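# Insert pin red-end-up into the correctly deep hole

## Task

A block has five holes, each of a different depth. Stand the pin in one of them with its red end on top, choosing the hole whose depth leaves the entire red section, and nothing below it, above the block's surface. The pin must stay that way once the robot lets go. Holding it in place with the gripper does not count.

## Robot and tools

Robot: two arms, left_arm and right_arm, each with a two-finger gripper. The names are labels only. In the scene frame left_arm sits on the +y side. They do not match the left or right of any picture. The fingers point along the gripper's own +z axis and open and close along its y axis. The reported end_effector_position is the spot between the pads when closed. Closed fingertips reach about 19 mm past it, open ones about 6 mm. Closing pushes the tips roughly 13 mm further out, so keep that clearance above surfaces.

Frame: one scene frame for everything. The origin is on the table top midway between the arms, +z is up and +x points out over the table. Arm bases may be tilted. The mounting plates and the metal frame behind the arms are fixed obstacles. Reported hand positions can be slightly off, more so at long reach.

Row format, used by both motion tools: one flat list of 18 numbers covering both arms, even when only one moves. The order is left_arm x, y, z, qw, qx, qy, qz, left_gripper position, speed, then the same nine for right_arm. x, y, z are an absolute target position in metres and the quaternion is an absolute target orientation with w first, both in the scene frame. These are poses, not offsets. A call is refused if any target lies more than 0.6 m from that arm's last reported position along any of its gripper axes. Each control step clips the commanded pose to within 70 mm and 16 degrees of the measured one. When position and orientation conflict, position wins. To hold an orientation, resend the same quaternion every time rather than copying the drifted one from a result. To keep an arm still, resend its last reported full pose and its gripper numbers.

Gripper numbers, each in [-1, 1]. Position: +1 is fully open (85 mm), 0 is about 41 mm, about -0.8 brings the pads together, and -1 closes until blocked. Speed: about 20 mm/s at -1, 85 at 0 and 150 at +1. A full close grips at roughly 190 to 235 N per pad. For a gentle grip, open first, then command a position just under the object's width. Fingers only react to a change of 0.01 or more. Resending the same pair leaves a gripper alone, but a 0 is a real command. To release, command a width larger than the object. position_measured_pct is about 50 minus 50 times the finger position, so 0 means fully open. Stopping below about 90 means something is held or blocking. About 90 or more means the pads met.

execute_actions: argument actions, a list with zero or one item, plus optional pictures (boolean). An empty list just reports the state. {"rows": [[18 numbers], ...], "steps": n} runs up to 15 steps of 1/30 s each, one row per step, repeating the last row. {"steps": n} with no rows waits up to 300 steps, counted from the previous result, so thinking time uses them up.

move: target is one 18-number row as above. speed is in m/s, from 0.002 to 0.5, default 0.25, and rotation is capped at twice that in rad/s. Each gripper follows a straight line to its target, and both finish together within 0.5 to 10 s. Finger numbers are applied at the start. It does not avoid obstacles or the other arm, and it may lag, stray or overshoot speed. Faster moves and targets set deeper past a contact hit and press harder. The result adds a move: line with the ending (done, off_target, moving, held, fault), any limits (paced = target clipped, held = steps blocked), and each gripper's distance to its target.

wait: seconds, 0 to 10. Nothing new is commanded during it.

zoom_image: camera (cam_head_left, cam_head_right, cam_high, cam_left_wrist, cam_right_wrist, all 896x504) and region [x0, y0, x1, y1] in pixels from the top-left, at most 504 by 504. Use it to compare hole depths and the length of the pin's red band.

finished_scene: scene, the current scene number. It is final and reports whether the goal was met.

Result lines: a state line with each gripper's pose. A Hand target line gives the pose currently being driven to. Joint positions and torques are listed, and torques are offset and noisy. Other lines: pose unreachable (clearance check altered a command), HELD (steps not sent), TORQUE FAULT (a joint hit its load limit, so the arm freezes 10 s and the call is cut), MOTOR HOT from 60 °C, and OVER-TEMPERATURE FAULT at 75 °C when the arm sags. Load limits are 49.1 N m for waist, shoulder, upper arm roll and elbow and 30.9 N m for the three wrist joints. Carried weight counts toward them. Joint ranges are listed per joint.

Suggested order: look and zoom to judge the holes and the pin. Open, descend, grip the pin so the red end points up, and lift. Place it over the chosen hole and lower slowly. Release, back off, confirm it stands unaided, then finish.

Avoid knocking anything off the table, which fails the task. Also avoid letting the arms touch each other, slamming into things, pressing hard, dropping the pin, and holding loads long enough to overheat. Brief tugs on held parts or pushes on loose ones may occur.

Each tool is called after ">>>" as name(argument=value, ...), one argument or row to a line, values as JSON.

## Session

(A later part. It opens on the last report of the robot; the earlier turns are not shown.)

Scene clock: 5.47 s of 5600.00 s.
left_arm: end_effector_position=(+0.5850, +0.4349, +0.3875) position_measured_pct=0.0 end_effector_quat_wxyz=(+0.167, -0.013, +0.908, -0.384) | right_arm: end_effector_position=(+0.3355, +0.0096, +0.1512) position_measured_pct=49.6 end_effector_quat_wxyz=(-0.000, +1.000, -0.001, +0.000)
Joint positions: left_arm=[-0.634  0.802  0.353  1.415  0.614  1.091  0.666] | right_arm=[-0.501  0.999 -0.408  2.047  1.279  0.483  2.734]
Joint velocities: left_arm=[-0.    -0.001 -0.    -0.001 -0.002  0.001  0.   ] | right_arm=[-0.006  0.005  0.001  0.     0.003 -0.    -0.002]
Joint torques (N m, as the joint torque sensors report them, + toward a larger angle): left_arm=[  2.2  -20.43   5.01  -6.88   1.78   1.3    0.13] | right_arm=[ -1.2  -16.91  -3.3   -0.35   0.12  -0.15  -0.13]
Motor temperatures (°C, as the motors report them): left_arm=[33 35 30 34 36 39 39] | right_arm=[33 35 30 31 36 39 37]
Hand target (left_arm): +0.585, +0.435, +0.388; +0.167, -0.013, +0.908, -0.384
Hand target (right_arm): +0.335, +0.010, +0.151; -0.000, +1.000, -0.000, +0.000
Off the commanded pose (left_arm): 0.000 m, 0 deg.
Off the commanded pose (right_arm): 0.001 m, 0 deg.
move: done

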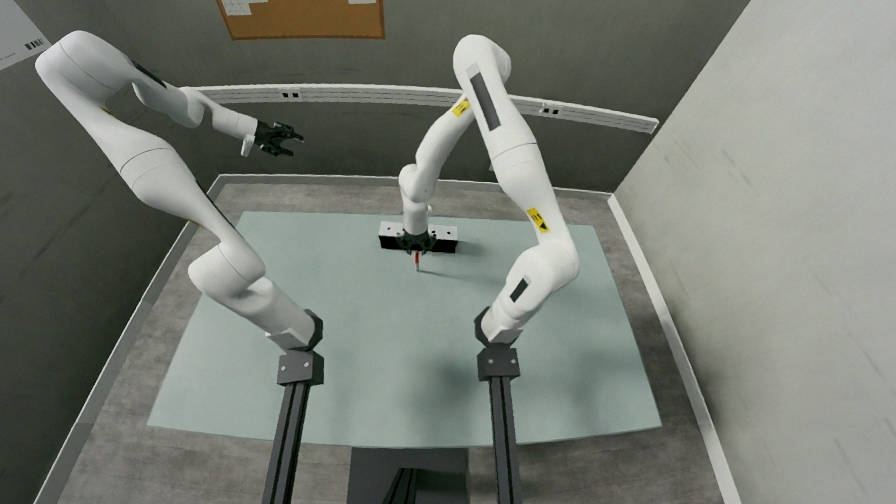

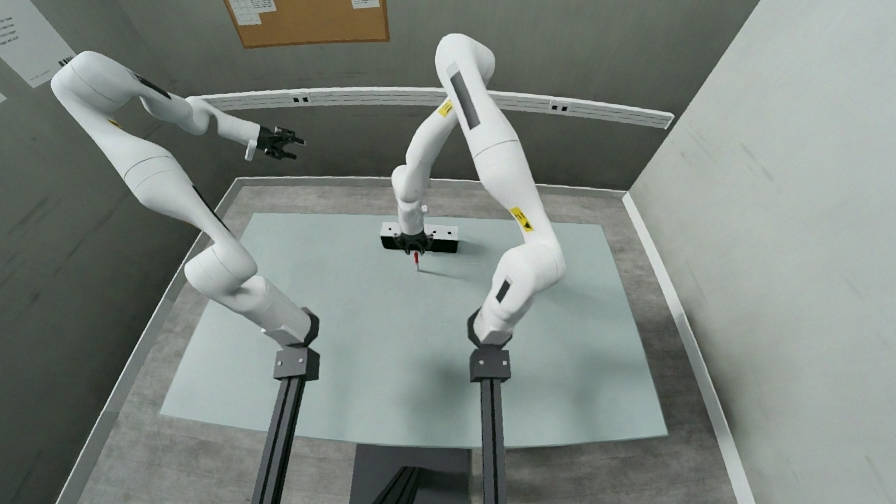

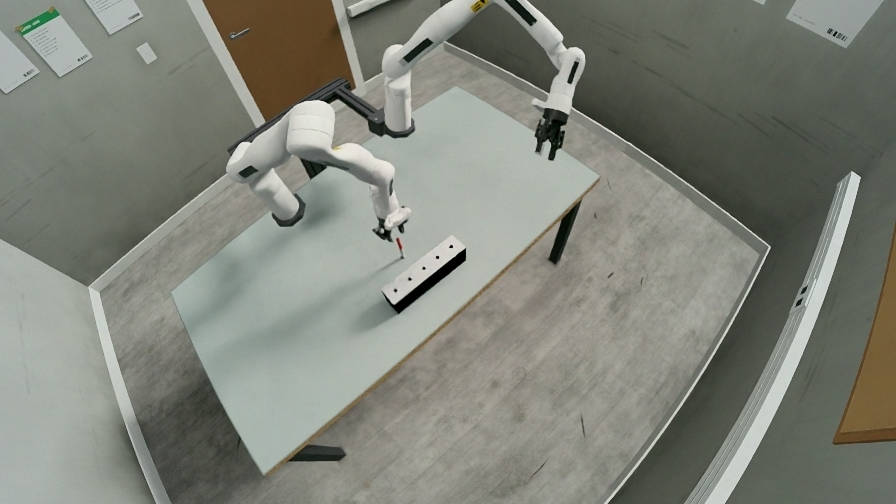

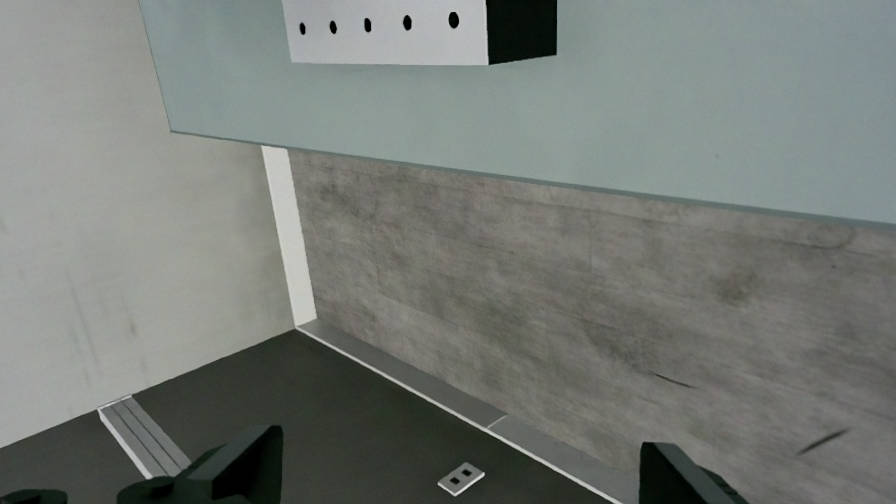

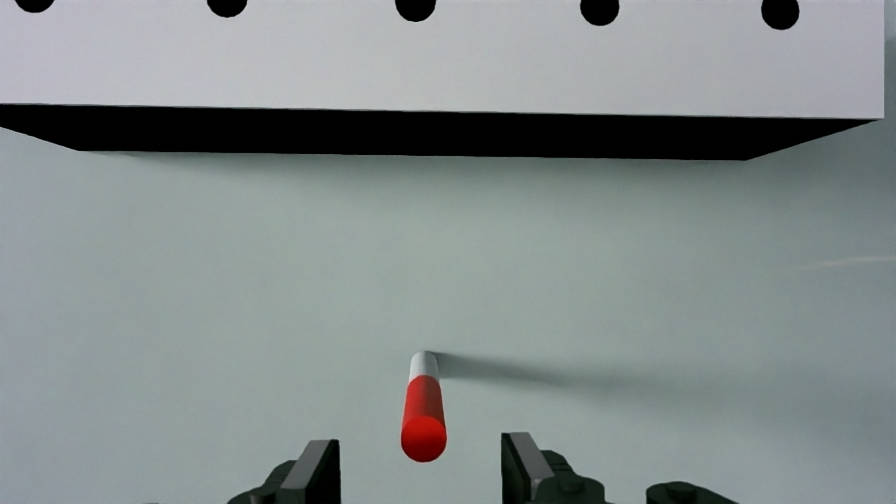

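>>> move(
  target=[0.585,0.4349,0.3875,0.167,-0.013,0.908,-0.384,1,0,0.336,0.0088,0.088,0,1,0,0,0,0],
  speed=0.08,
)

>>> move(
  target=[0.585,0.4349,0.3875,0.167,-0.013,0.908,-0.384,1,0,0.336,0.0088,0.088,0,1,0,0,-1,-0.5],
)

>>> move(
  target=[0.585,0.4349,0.3875,0.167,-0.013,0.908,-0.384,1,0,0.34,0.0088,0.192,0,1,0,0,-1,-0.5],
  speed=0.12,
)

>>> move(
  target=[0.585,0.4349,0.3875,0.167,-0.013,0.908,-0.384,1,0,0.468,0.011,0.186,0,1,0,0,-1,-0.5],
  speed=0.12,
)

Scene clock: 11.17 s of 5600.00 s.
left_arm: end_effector_position=(+0.5850, +0.4349, +0.3875) position_measured_pct=0.0 end_effector_quat_wxyz=(+0.167, -0.013, +0.908, -0.384) | right_arm: end_effector_position=(+0.3364, +0.0090, +0.0882) position_measured_pct=49.6 end_effector_quat_wxyz=(-0.000, +1.000, -0.000, +0.000)
Joint positions: left_arm=[-0.634  0.802  0.353  1.415  0.614  1.091  0.666] | right_arm=[-0.541  1.147 -0.312  1.998  1.522  0.406  2.524]
Joint velocities: left_arm=[ 0.     0.     0.     0.001  0.001  0.    -0.   ] | right_arm=[-0.001  0.005  0.     0.001  0.005  0.001 -0.005]
Joint torques (N m, as the joint torque sensors report them, + toward a larger angle): left_arm=[  2.37 -20.32   5.    -6.61   1.64   1.29   0.16] | right_arm=[ -1.15 -17.03  -3.07   0.88  -0.31  -0.22   0.07]
Motor temperatures (°C, as the motors report them): left_arm=[33 35 31 34 36 39 39] | right_arm=[33 35 30 31 36 39 37]
Hand target (left_arm): +0.585, +0.435, +0.388; +0.167, -0.013, +0.908, -0.384
Hand target (right_arm): +0.336, +0.009, +0.088; -0.000, +1.000, -0.000, +0.000
Off the commanded pose (left_arm): 0.000 m, 0 deg.
Off the commanded pose (right_arm): 0.000 m, 0 deg.
After step 90, 1.57 s passed at rest.
move: done

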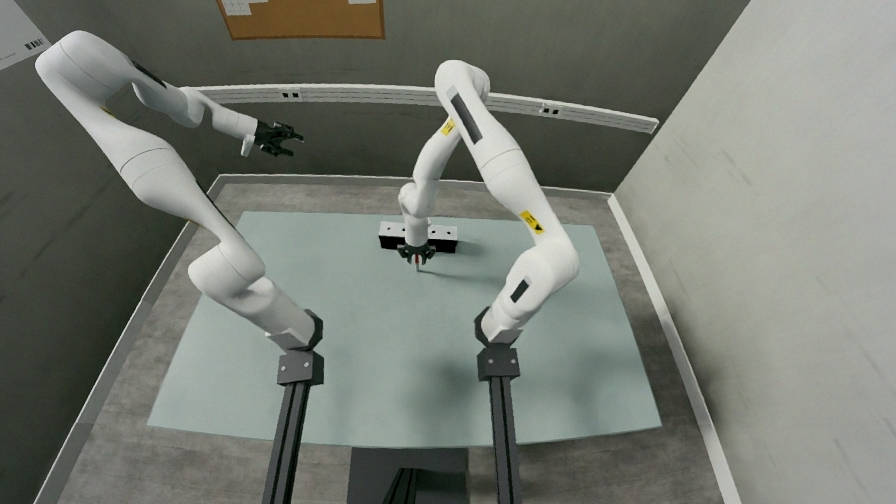

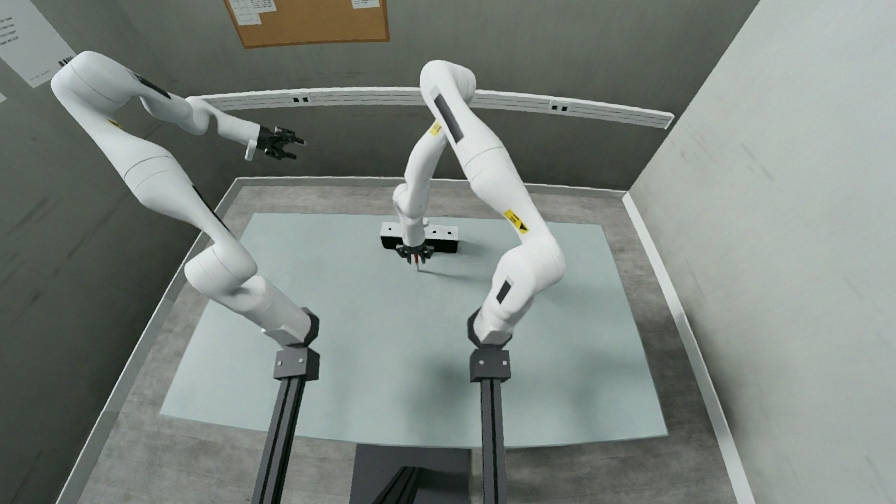

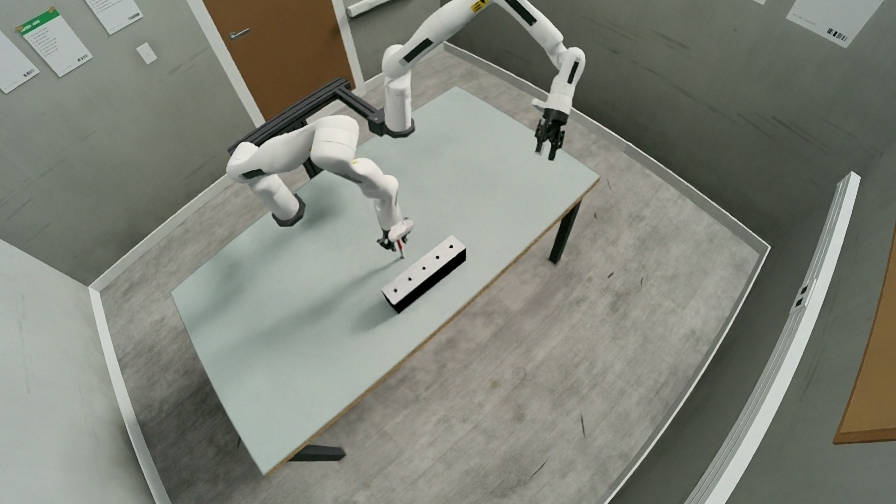

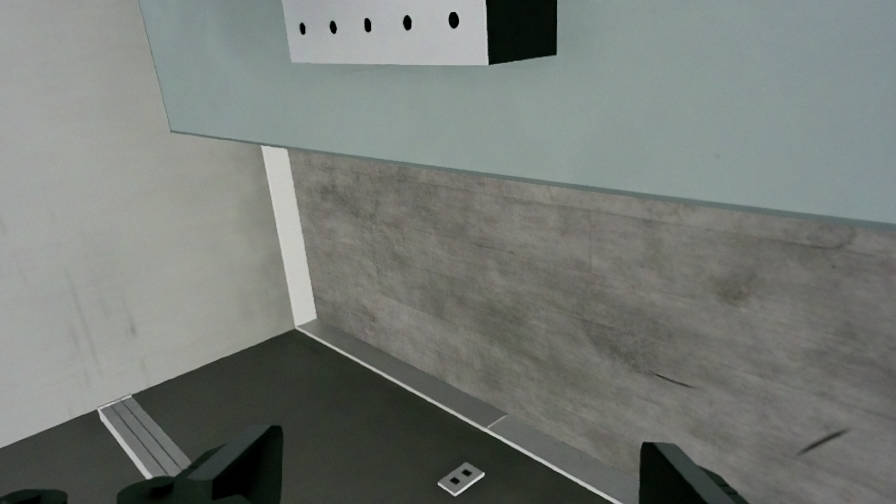

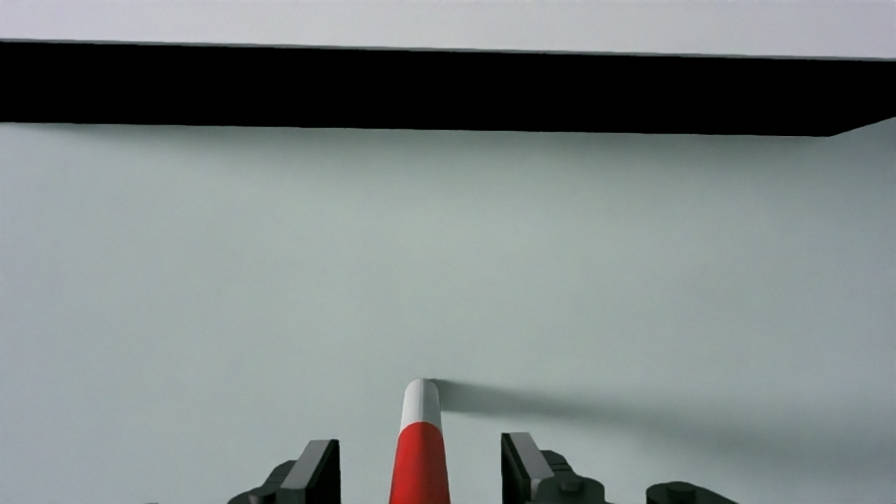

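Scene clock: 12.07 s of 5600.00 s.
left_arm: end_effector_position=(+0.5850, +0.4349, +0.3875) position_measured_pct=0.0 end_effector_quat_wxyz=(+0.167, -0.013, +0.908, -0.384) | right_arm: end_effector_position=(+0.3361, +0.0088, +0.0882) position_measured_pct=80.6 end_effector_quat_wxyz=(-0.000, +1.000, +0.000, +0.000)
Joint positions: left_arm=[-0.634  0.802  0.353  1.415  0.614  1.091  0.666] | right_arm=[-0.541  1.147 -0.313  1.999  1.522  0.406  2.524]
Joint velocities: left_arm=[-0.    -0.001 -0.    -0.     0.    -0.    -0.001] | right_arm=[-0.    -0.001  0.001 -0.001 -0.    -0.001 -0.   ]
Joint torques (N m, as the joint torque sensors report them, + toward a larger angle): left_arm=[  2.28 -20.43   4.94  -6.87   1.76   1.41   0.08] | right_arm=[ -1.42 -16.84  -3.     0.27  -0.15  -0.12  -0.19]
Motor temperatures (°C, as the motors report them): left_arm=[33 35 31 34 36 39 39] | right_arm=[33 35 30 31 36 39 37]
Hand target (left_arm): +0.585, +0.435, +0.388; +0.167, -0.013, +0.908, -0.384
Hand target (right_arm): +0.336, +0.009, +0.088; +0.000, +1.000, +0.000, +0.000
Off the commanded pose (left_arm): 0.000 m, 0 deg.
Off the commanded pose (right_arm): 0.000 m, 0 deg.
move: done

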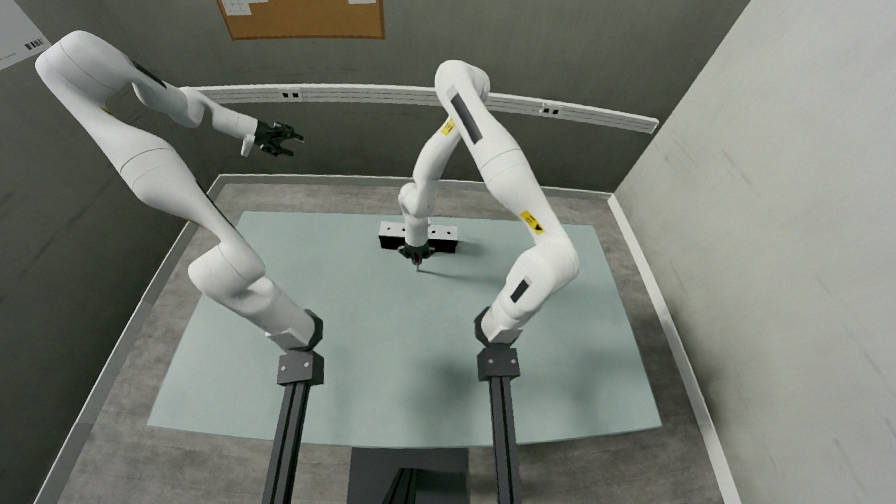

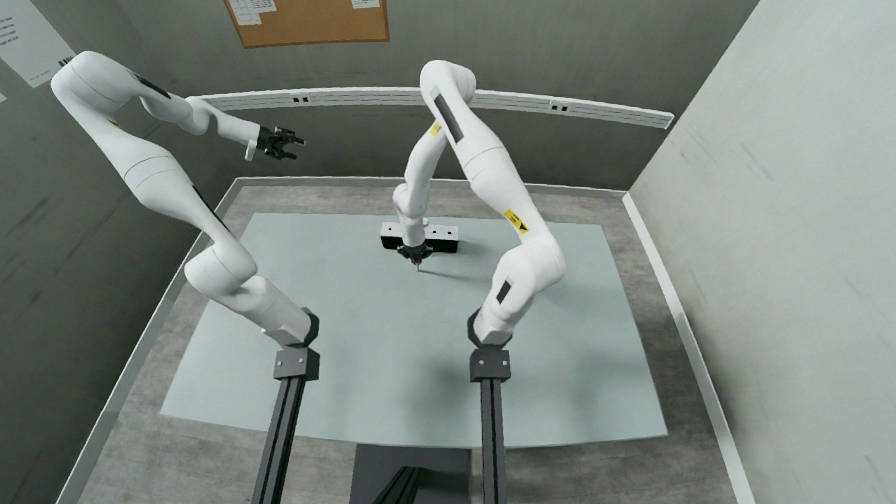

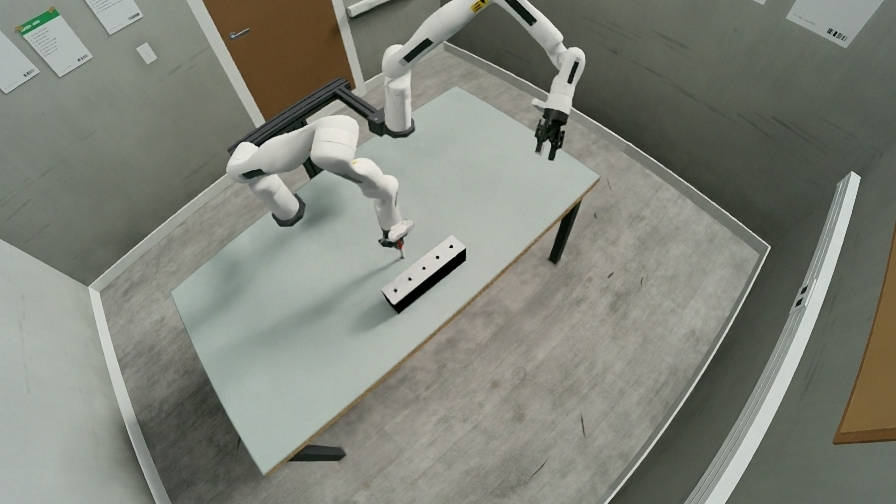

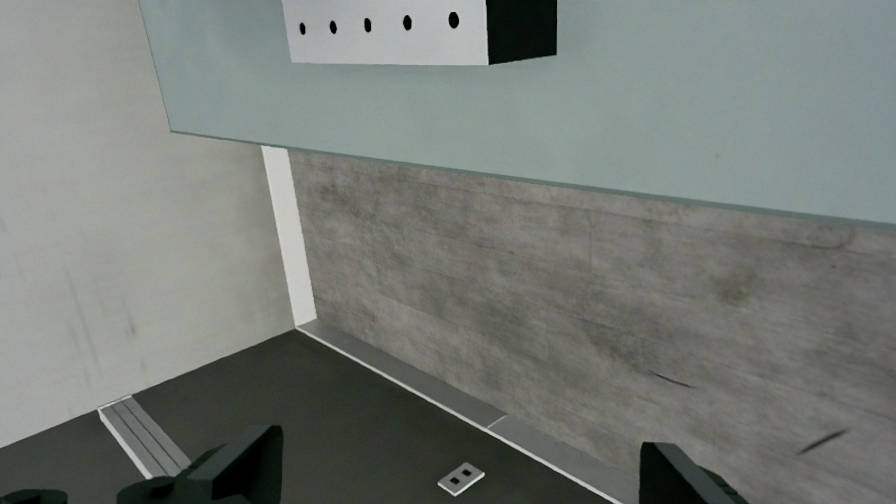

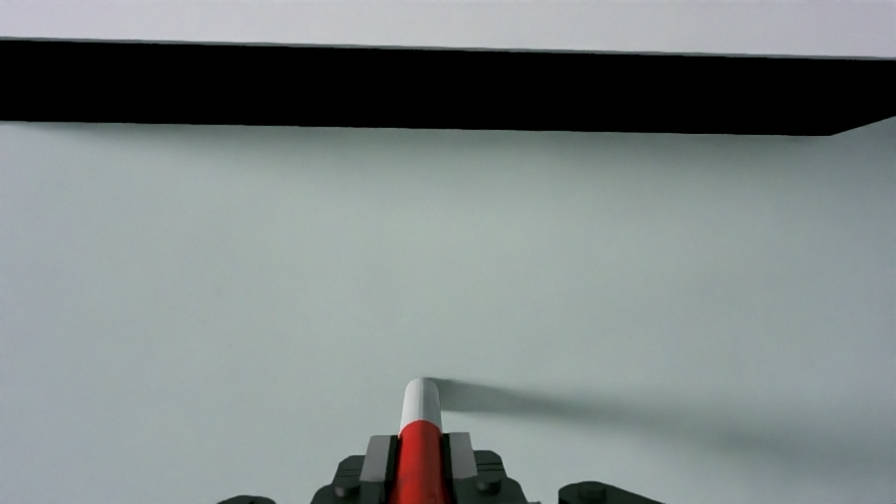

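Scene clock: 13.33 s of 5600.00 s.
left_arm: end_effector_position=(+0.5850, +0.4349, +0.3875) position_measured_pct=0.0 end_effector_quat_wxyz=(+0.167, -0.013, +0.908, -0.384) | right_arm: end_effector_position=(+0.3395, +0.0087, +0.1919) position_measured_pct=80.6 end_effector_quat_wxyz=(+0.000, +1.000, +0.001, -0.000)
Joint positions: left_arm=[-0.634  0.802  0.353  1.415  0.614  1.091  0.666] | right_arm=[-0.458  0.906 -0.482  2.051  1.117  0.555  2.889]
Joint velocities: left_arm=[-0.     0.001  0.     0.     0.001 -0.    -0.   ] | right_arm=[ 0.005 -0.005 -0.001  0.    -0.002  0.001  0.002]
Joint torques (N m, as the joint torque sensors report them, + toward a larger angle): left_arm=[  2.41 -20.54   5.    -6.85   1.9    1.35   0.12] | right_arm=[ -1.96 -16.04  -4.04  -1.72  -0.03  -0.39   0.04]
Motor temperatures (°C, as the motors report them): left_arm=[33 35 31 34 36 39 39] | right_arm=[33 35 30 31 36 39 37]
Hand target (left_arm): +0.585, +0.435, +0.388; +0.167, -0.013, +0.908, -0.384
Hand target (right_arm): +0.340, +0.009, +0.192; +0.000, +1.000, +0.000, -0.000
Off the commanded pose (left_arm): 0.000 m, 0 deg.
Off the commanded pose (right_arm): 0.000 m, 0 deg.
move: done

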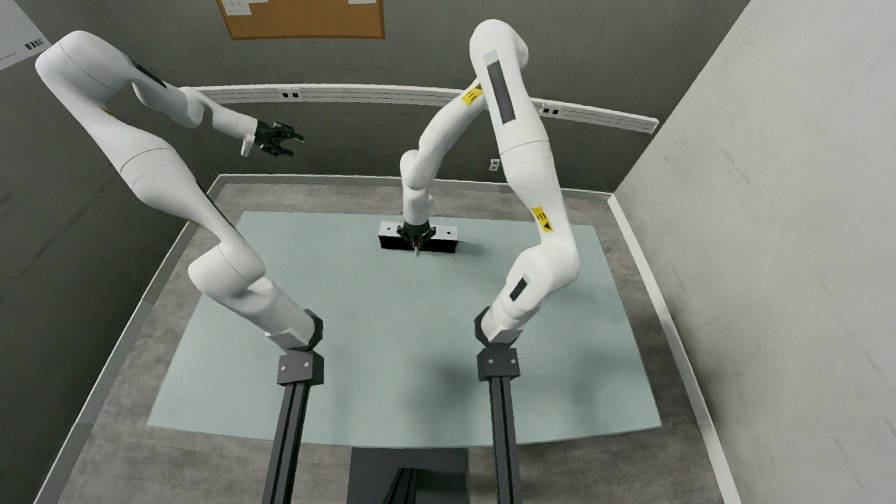

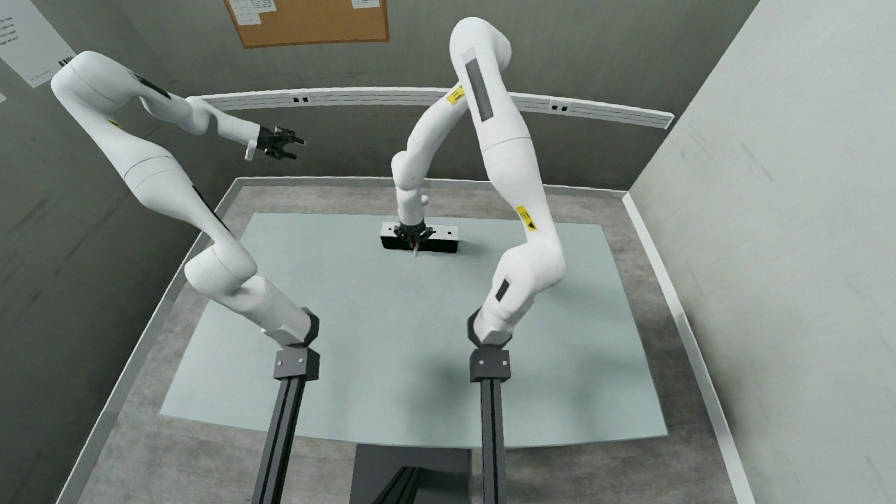

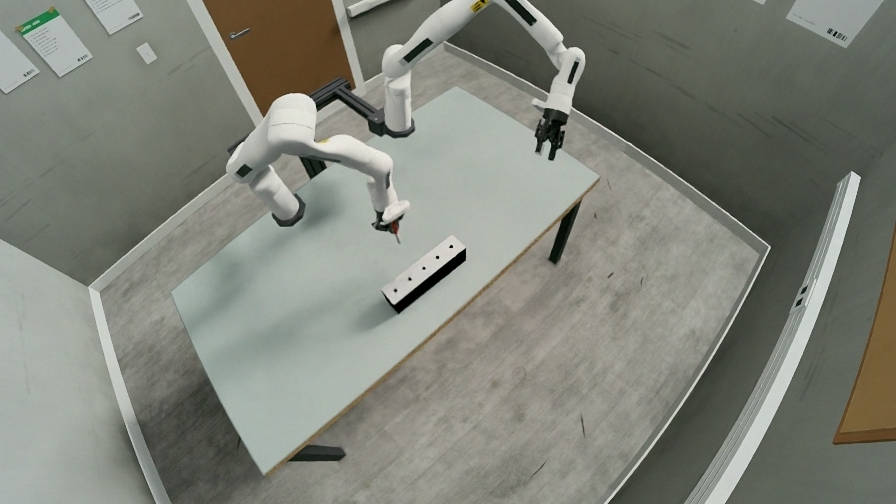

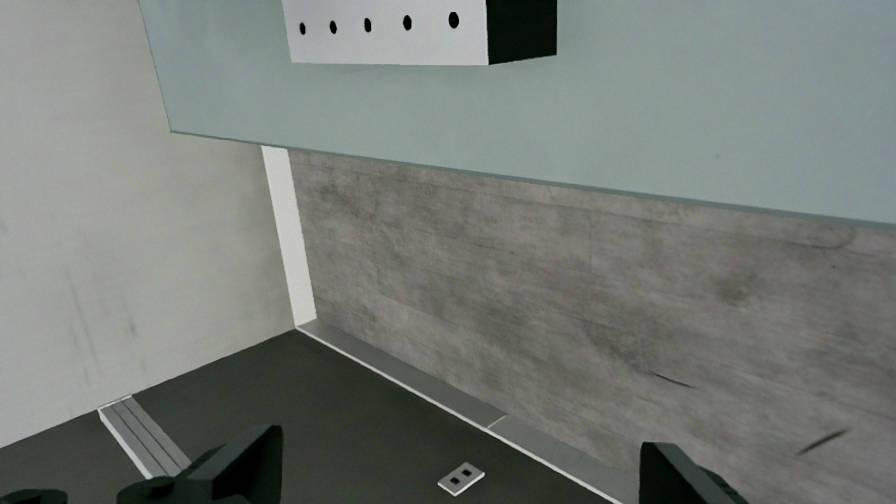

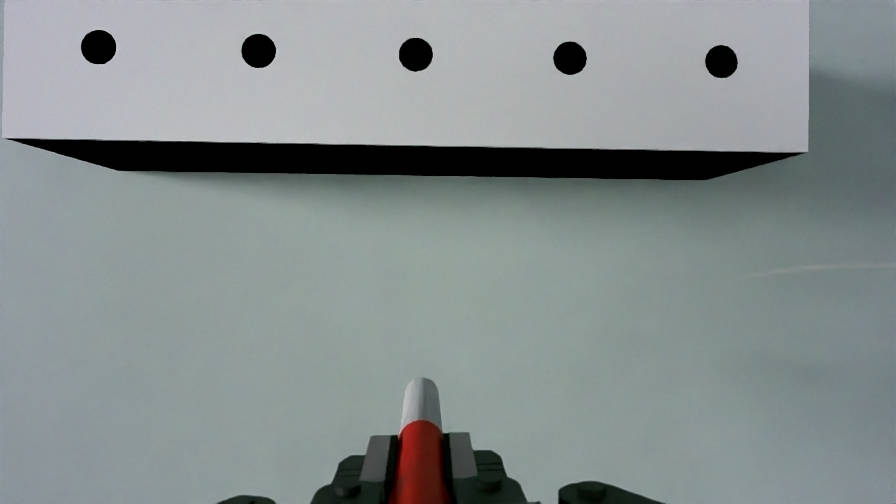

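Scene clock: 14.77 s of 5600.00 s.
left_arm: end_effector_position=(+0.5850, +0.4349, +0.3875) position_measured_pct=0.0 end_effector_quat_wxyz=(+0.167, -0.013, +0.908, -0.384) | right_arm: end_effector_position=(+0.4679, +0.0112, +0.1865) position_measured_pct=80.6 end_effector_quat_wxyz=(-0.001, +1.000, +0.000, -0.000)
Joint positions: left_arm=[-0.634  0.802  0.353  1.415  0.614  1.091  0.666] | right_arm=[-0.263  1.014 -0.568  1.684  0.939  0.767  3.354]
Joint velocities: left_arm=[-0.     0.    -0.     0.    -0.001  0.    -0.001] | right_arm=[ 0.003  0.005  0.002 -0.002 -0.003  0.001  0.002]
Joint torques (N m, as the joint torque sensors report them, + toward a larger angle): left_arm=[  2.29 -20.42   5.37  -6.78   1.92   1.21   0.11] | right_arm=[ -1.31 -20.23  -4.96  -3.51   0.02   0.06   0.37]
Motor temperatures (°C, as the motors report them): left_arm=[33 35 31 34 36 39 39] | right_arm=[33 36 30 31 36 39 37]
Hand target (left_arm): +0.585, +0.435, +0.388; +0.167, -0.013, +0.908, -0.384
Hand target (right_arm): +0.468, +0.011, +0.186; -0.000, +1.000, +0.000, -0.000
Off the commanded pose (left_arm): 0.000 m, 0 deg.
Off the commanded pose (right_arm): 0.000 m, 0 deg.
move: done

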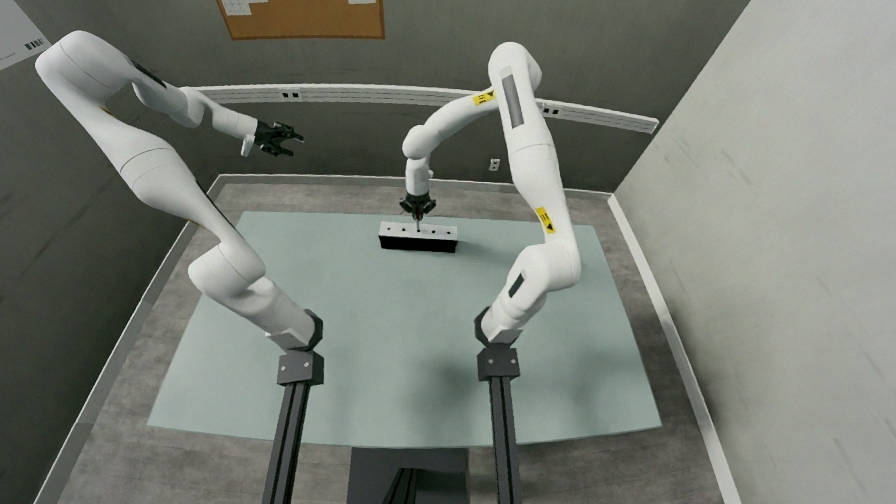

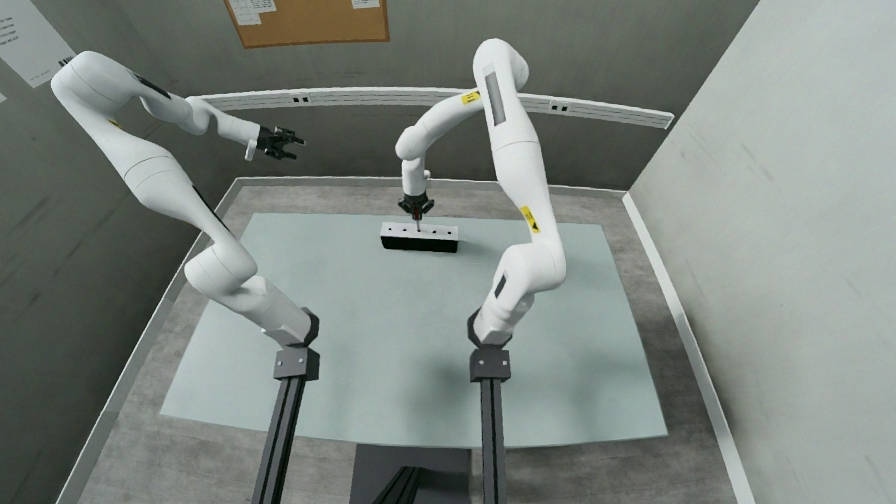

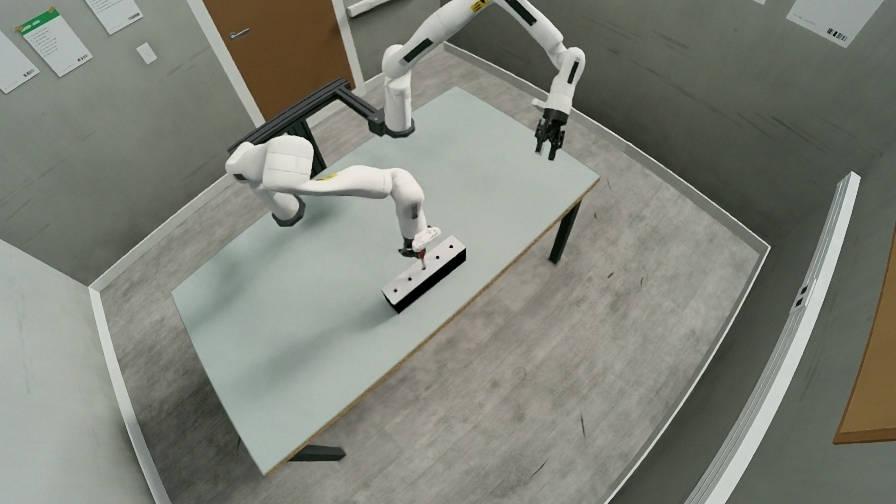

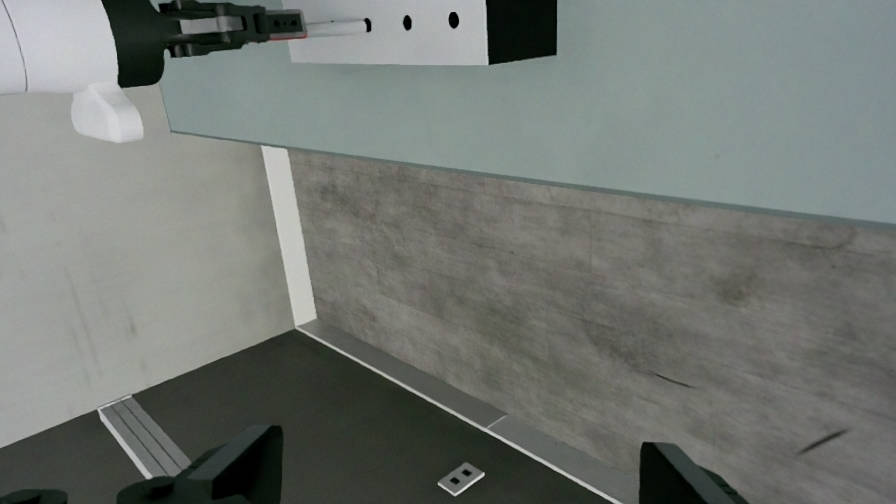

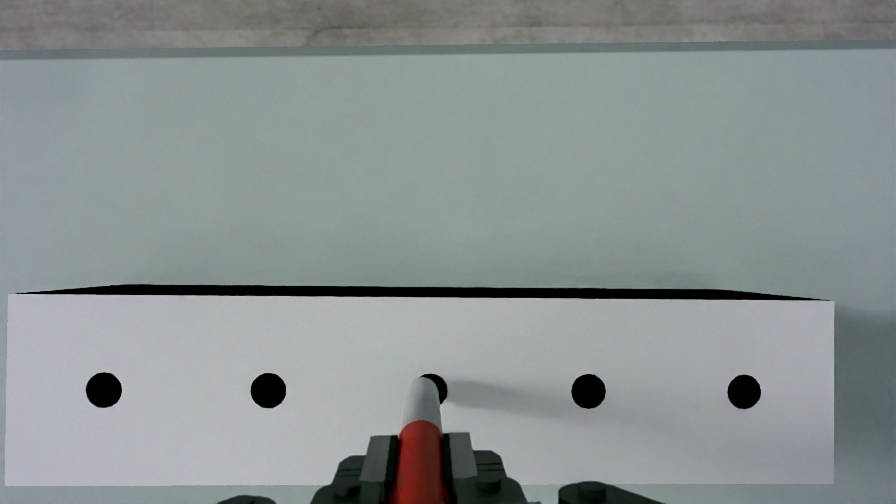

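>>> move(
  target=[0.585,0.4349,0.3875,0.167,-0.013,0.908,-0.384,1,0,0.467,0.0083,0.180,0,1,0,0,-1,-0.5],
  speed=0.03,
)

>>> zoom_image(
  camera="cam_right_wrist",
  region=[350,340,500,460],
)

Scene clock: 16.67 s of 5600.00 s.
left_arm: end_effector_position=(+0.5850, +0.4349, +0.3875) position_measured_pct=0.0 end_effector_quat_wxyz=(+0.167, -0.013, +0.908, -0.384) | right_arm: end_effector_position=(+0.4670, +0.0083, +0.1800) position_measured_pct=80.6 end_effector_quat_wxyz=(+0.000, +1.000, -0.000, +0.000)
Joint positions: left_arm=[-0.634  0.802  0.353  1.415  0.614  1.091  0.666] | right_arm=[-0.263  1.023 -0.558  1.691  0.952  0.752  3.345]
Joint velocities: left_arm=[ 0.    -0.    -0.     0.     0.002 -0.001  0.001] | right_arm=[-0.001  0.002  0.    -0.     0.     0.001  0.001]
Joint torques (N m, as the joint torque sensors report them, + toward a larger angle): left_arm=[  2.26 -20.51   4.96  -6.86   1.85   1.25   0.16] | right_arm=[ -1.84 -19.97  -4.98  -3.13  -0.14  -0.46   0.24]
Motor temperatures (°C, as the motors report them): left_arm=[33 35 31 34 36 39 39] | right_arm=[33 36 30 31 36 39 37]
Hand target (left_arm): +0.585, +0.435, +0.388; +0.167, -0.013, +0.908, -0.384
Hand target (right_arm): +0.467, +0.008, +0.180; +0.000, +1.000, -0.000, +0.000
Off the commanded pose (left_arm): 0.000 m, 0 deg.
Off the commanded pose (right_arm): 0.000 m, 0 deg.
move: done

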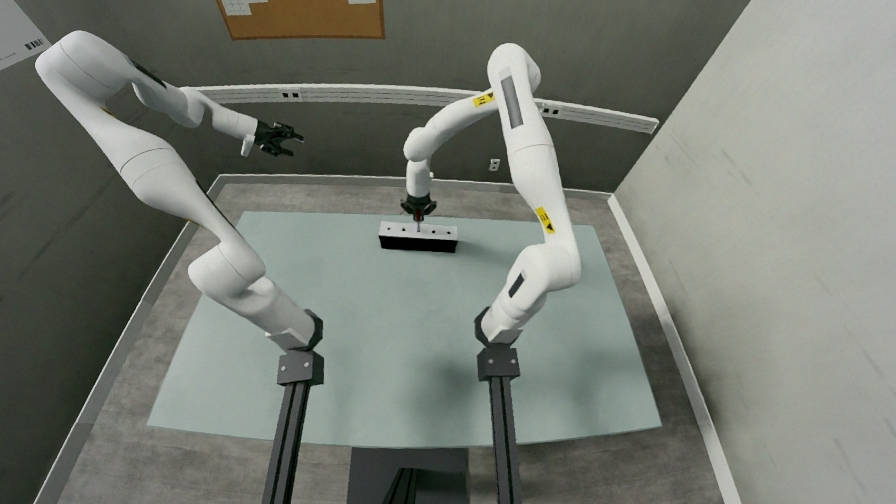

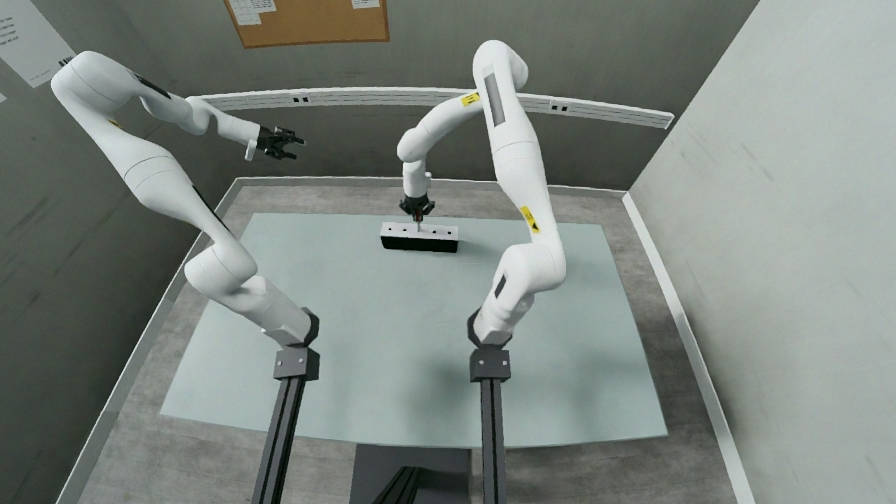

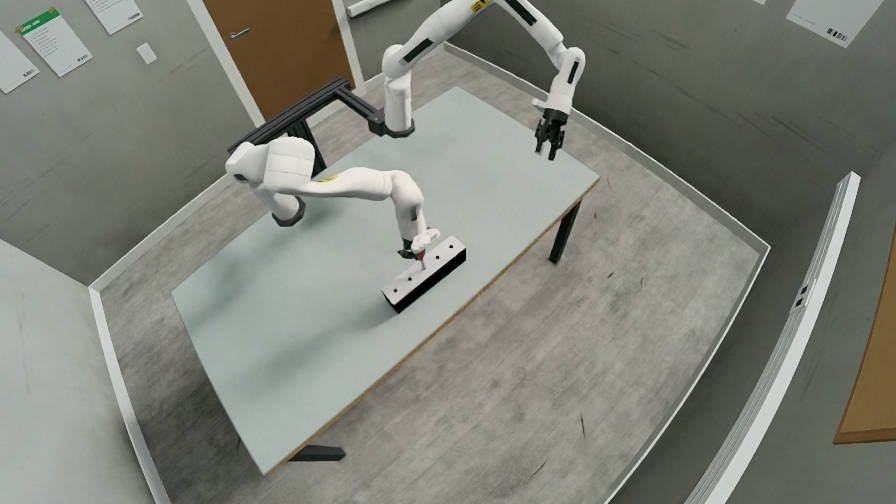

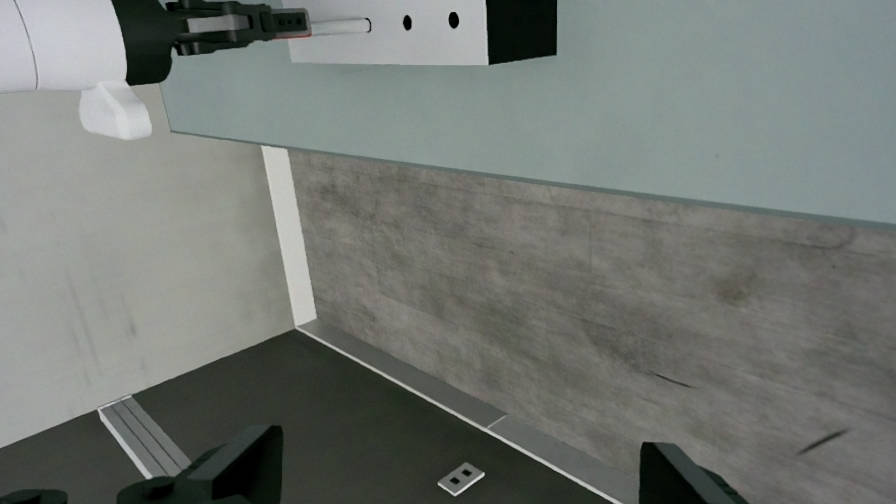

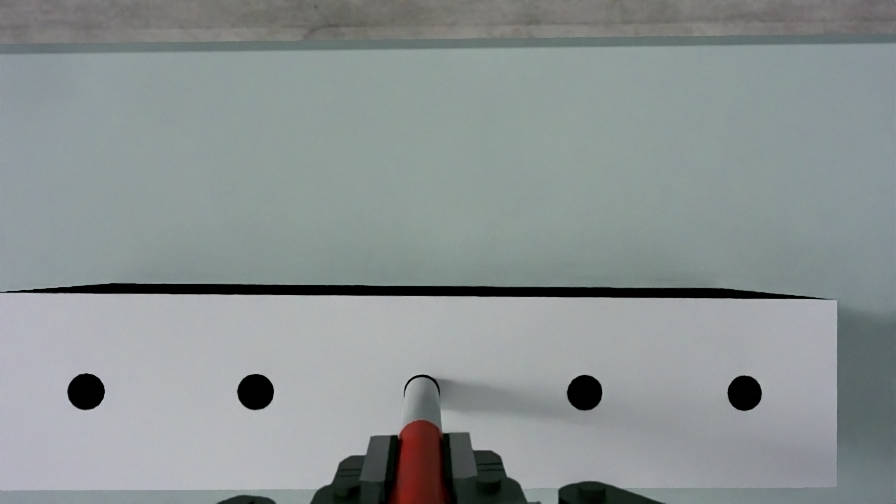

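Region (350, 340, 500, 460) of cam_right_wrist's 896x504 image, scaled by 3.360; it fills the top 403 rows of this view, and the rest is white.

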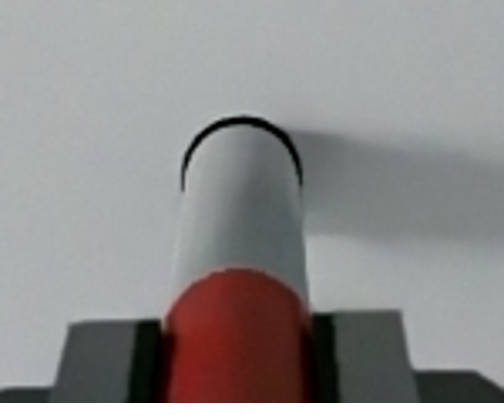

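>>> execute_actions(
  actions=[
    {"rows":[[0.585,0.4349,0.3875,0.167,-0.013,0.908,-0.384,1,0,0.4666,0.0084,0.178,0,1,0,0,-1,-0.5],[0.585,0.4349,0.3875,0.167,-0.013,0.908,-0.384,1,0,0.4666,0.0084,0.178,0,1,0,0,-1,-0.5],[0.585,0.4349,0.3875,0.167,-0.013,0.908,-0.384,1,0,0.4666,0.0084,0.177,0,1,0,0,-1,-0.5],[0.585,0.4349,0.3875,0.167,-0.013,0.908,-0.384,1,0,0.4666,0.0084,0.176,0,1,0,0,-1,-0.5],[0.585,0.4349,0.3875,0.167,-0.013,0.908,-0.384,1,0,0.4666,0.0084,0.175,0,1,0,0,-1,-0.5],[0.585,0.4349,0.3875,0.167,-0.013,0.908,-0.384,1,0,0.4666,0.0084,0.174,0,1,0,0,-1,-0.5],[0.585,0.4349,0.3875,0.167,-0.013,0.908,-0.384,1,0,0.4666,0.0084,0.172,0,1,0,0,-1,-0.5]],"steps":15},
  ],
  pictures=false,
)

Scene clock: 20.10 s of 5600.00 s.
left_arm: end_effector_position=(+0.5850, +0.4349, +0.3875) position_measured_pct=0.0 end_effector_quat_wxyz=(+0.167, -0.013, +0.908, -0.384) | right_arm: end_effector_position=(+0.4667, +0.0084, +0.1721) position_measured_pct=80.6 end_effector_quat_wxyz=(-0.000, +1.000, -0.000, +0.000)
Joint positions: left_arm=[-0.634  0.802  0.353  1.415  0.614  1.091  0.666] | right_arm=[-0.267  1.037 -0.548  1.69   0.964  0.739  3.335]
Joint velocities: left_arm=[ 0.    -0.    -0.     0.    -0.002 -0.001  0.   ] | right_arm=[-0.002  0.002 -0.001  0.     0.    -0.001 -0.   ]
Joint torques (N m, as the joint torque sensors report them, + toward a larger angle): left_arm=[  2.13 -20.54   4.93  -6.63   1.84   1.2    0.01] | right_arm=[ -1.68 -20.24  -4.78  -2.81  -0.07   0.18  -0.14]
Motor temperatures (°C, as the motors report them): left_arm=[33 35 31 34 36 39 39] | right_arm=[33 36 30 31 36 39 37]
Hand target (left_arm): +0.585, +0.435, +0.388; +0.167, -0.013, +0.908, -0.384
Hand target (right_arm): +0.467, +0.008, +0.172; +0.000, +1.000, -0.000, +0.000
Off the commanded pose (left_arm): 0.000 m, 0 deg.
Off the commanded pose (right_arm): 0.000 m, 0 deg.
Steps of this call (steps 1 to 88: nothing new was sent; steps 89 to 103: all 15 steps of this action). Readings (end_effector_position | what the end effector reports):
89: left_arm (+0.5850, +0.4349, +0.3875) | right_arm (+0.4669, +0.0084, +0.1797) | left_arm position_measured_pct=0.0 | right_arm position_measured_pct=80.6
90: left_arm (+0.5850, +0.4349, +0.3875) | right_arm (+0.4668, +0.0085, +0.1790) | left_arm position_measured_pct=0.0 | right_arm position_measured_pct=80.6
92: left_arm (+0.5850, +0.4349, +0.3875) | right_arm (+0.4665, +0.0085, +0.1776) | left_arm position_measured_pct=0.0 | right_arm position_measured_pct=80.6
96: left_arm (+0.5850, +0.4349, +0.3875) | right_arm (+0.4666, +0.0084, +0.1736) | left_arm position_measured_pct=0.0 | right_arm position_measured_pct=80.6
103: the state above

>>> execute_actions(
  actions=[
    {"rows":[[0.585,0.4349,0.3875,0.167,-0.013,0.908,-0.384,1,0,0.4666,0.0084,0.166,0,1,0,0,-1,-0.5]],"steps":8},
  ],
  pictures=false,
)

>>> execute_actions(
  actions=[
    {"rows":[[0.585,0.4349,0.3875,0.167,-0.013,0.908,-0.384,1,0,0.4666,0.0084,0.159,0,1,0,0,-1,-0.5]],"steps":8},
  ],
  pictures=false,
)

Scene clock: 21.80 s of 5600.00 s.
left_arm: end_effector_position=(+0.5850, +0.4349, +0.3875) position_measured_pct=0.0 end_effector_quat_wxyz=(+0.167, -0.013, +0.908, -0.384) | right_arm: end_effector_position=(+0.4668, +0.0083, +0.1662) position_measured_pct=80.6 end_effector_quat_wxyz=(+0.000, +1.000, -0.000, +0.000)
Joint positions: left_arm=[-0.634  0.802  0.353  1.415  0.614  1.091  0.666] | right_arm=[-0.269  1.048 -0.54   1.688  0.973  0.729  3.329]
Joint velocities: left_arm=[-0.     0.001  0.     0.001 -0.002 -0.001  0.001] | right_arm=[-0.003  0.003  0.001  0.     0.001 -0.001 -0.002]
Joint torques (N m, as the joint torque sensors report them, + toward a larger angle): left_arm=[  2.02 -20.45   5.02  -6.61   1.78   1.36   0.19] | right_arm=[ -2.03 -20.08  -4.72  -2.7    0.02  -0.33  -0.35]
Motor temperatures (°C, as the motors report them): left_arm=[33 35 31 34 36 39 39] | right_arm=[33 36 30 31 36 39 37]
Hand target (left_arm): +0.585, +0.435, +0.388; +0.167, -0.013, +0.908, -0.384
Hand target (right_arm): +0.467, +0.008, +0.166; -0.000, +1.000, -0.000, +0.000
Off the commanded pose (left_arm): 0.000 m, 0 deg.
Off the commanded pose (right_arm): 0.000 m, 0 deg.
Steps of this call (steps 1 to 43: nothing new was sent; steps 44 to 51: all 8 steps of this action). Readings (end_effector_position | what the end effector reports):
44: left_arm (+0.5850, +0.4349, +0.3875) | right_arm (+0.4664, +0.0085, +0.1715) | left_arm position_measured_pct=0.0 | right_arm position_measured_pct=80.6
45: left_arm (+0.5850, +0.4349, +0.3875) | right_arm (+0.4666, +0.0085, +0.1695) | left_arm position_measured_pct=0.0 | right_arm position_measured_pct=80.6
47: left_arm (+0.5850, +0.4349, +0.3875) | right_arm (+0.4668, +0.0081, +0.1669) | left_arm position_measured_pct=0.0 | right_arm position_measured_pct=80.6
51: the state above

Scene clock: 22.07 s of 5600.00 s.
left_arm: end_effector_position=(+0.5850, +0.4349, +0.3875) position_measured_pct=0.0 end_effector_quat_wxyz=(+0.167, -0.013, +0.908, -0.384) | right_arm: end_effector_position=(+0.4668, +0.0083, +0.1592) position_measured_pct=80.6 end_effector_quat_wxyz=(-0.000, +1.000, -0.000, +0.000)
Joint positions: left_arm=[-0.634  0.802  0.353  1.415  0.614  1.091  0.666] | right_arm=[-0.273  1.061 -0.532  1.685  0.984  0.718  3.322]
Joint velocities: left_arm=[-0.    -0.    -0.    -0.    -0.001  0.    -0.   ] | right_arm=[-0.002  0.007  0.001 -0.     0.002 -0.002 -0.002]
Joint torques (N m, as the joint torque sensors report them, + toward a larger angle): left_arm=[  2.25 -20.53   4.93  -6.64   1.7    1.19   0.04] | right_arm=[ -1.44 -19.81  -4.82  -2.52  -0.55  -0.4    0.15]
Motor temperatures (°C, as the motors report them): left_arm=[33 35 31 34 36 39 39] | right_arm=[33 36 30 31 36 39 37]
Hand target (left_arm): +0.585, +0.435, +0.388; +0.167, -0.013, +0.908, -0.384
Hand target (right_arm): +0.467, +0.008, +0.159; +0.000, +1.000, -0.000, +0.000
Off the commanded pose (left_arm): 0.000 m, 0 deg.
Off the commanded pose (right_arm): 0.000 m, 0 deg.
Steps of this call (steps 1 to 8: all 8 steps of this action). Readings (end_effector_position | what the end effector reports):
1: left_arm (+0.5850, +0.4349, +0.3875) | right_arm (+0.4666, +0.0084, +0.1656) | left_arm position_measured_pct=0.0 | right_arm position_measured_pct=80.6
2: left_arm (+0.5850, +0.4349, +0.3875) | right_arm (+0.4666, +0.0086, +0.1634) | left_arm position_measured_pct=0.0 | right_arm position_measured_pct=80.6
4: left_arm (+0.5850, +0.4349, +0.3875) | right_arm (+0.4669, +0.0081, +0.1601) | left_arm position_measured_pct=0.0 | right_arm position_measured_pct=80.6
8: the state above


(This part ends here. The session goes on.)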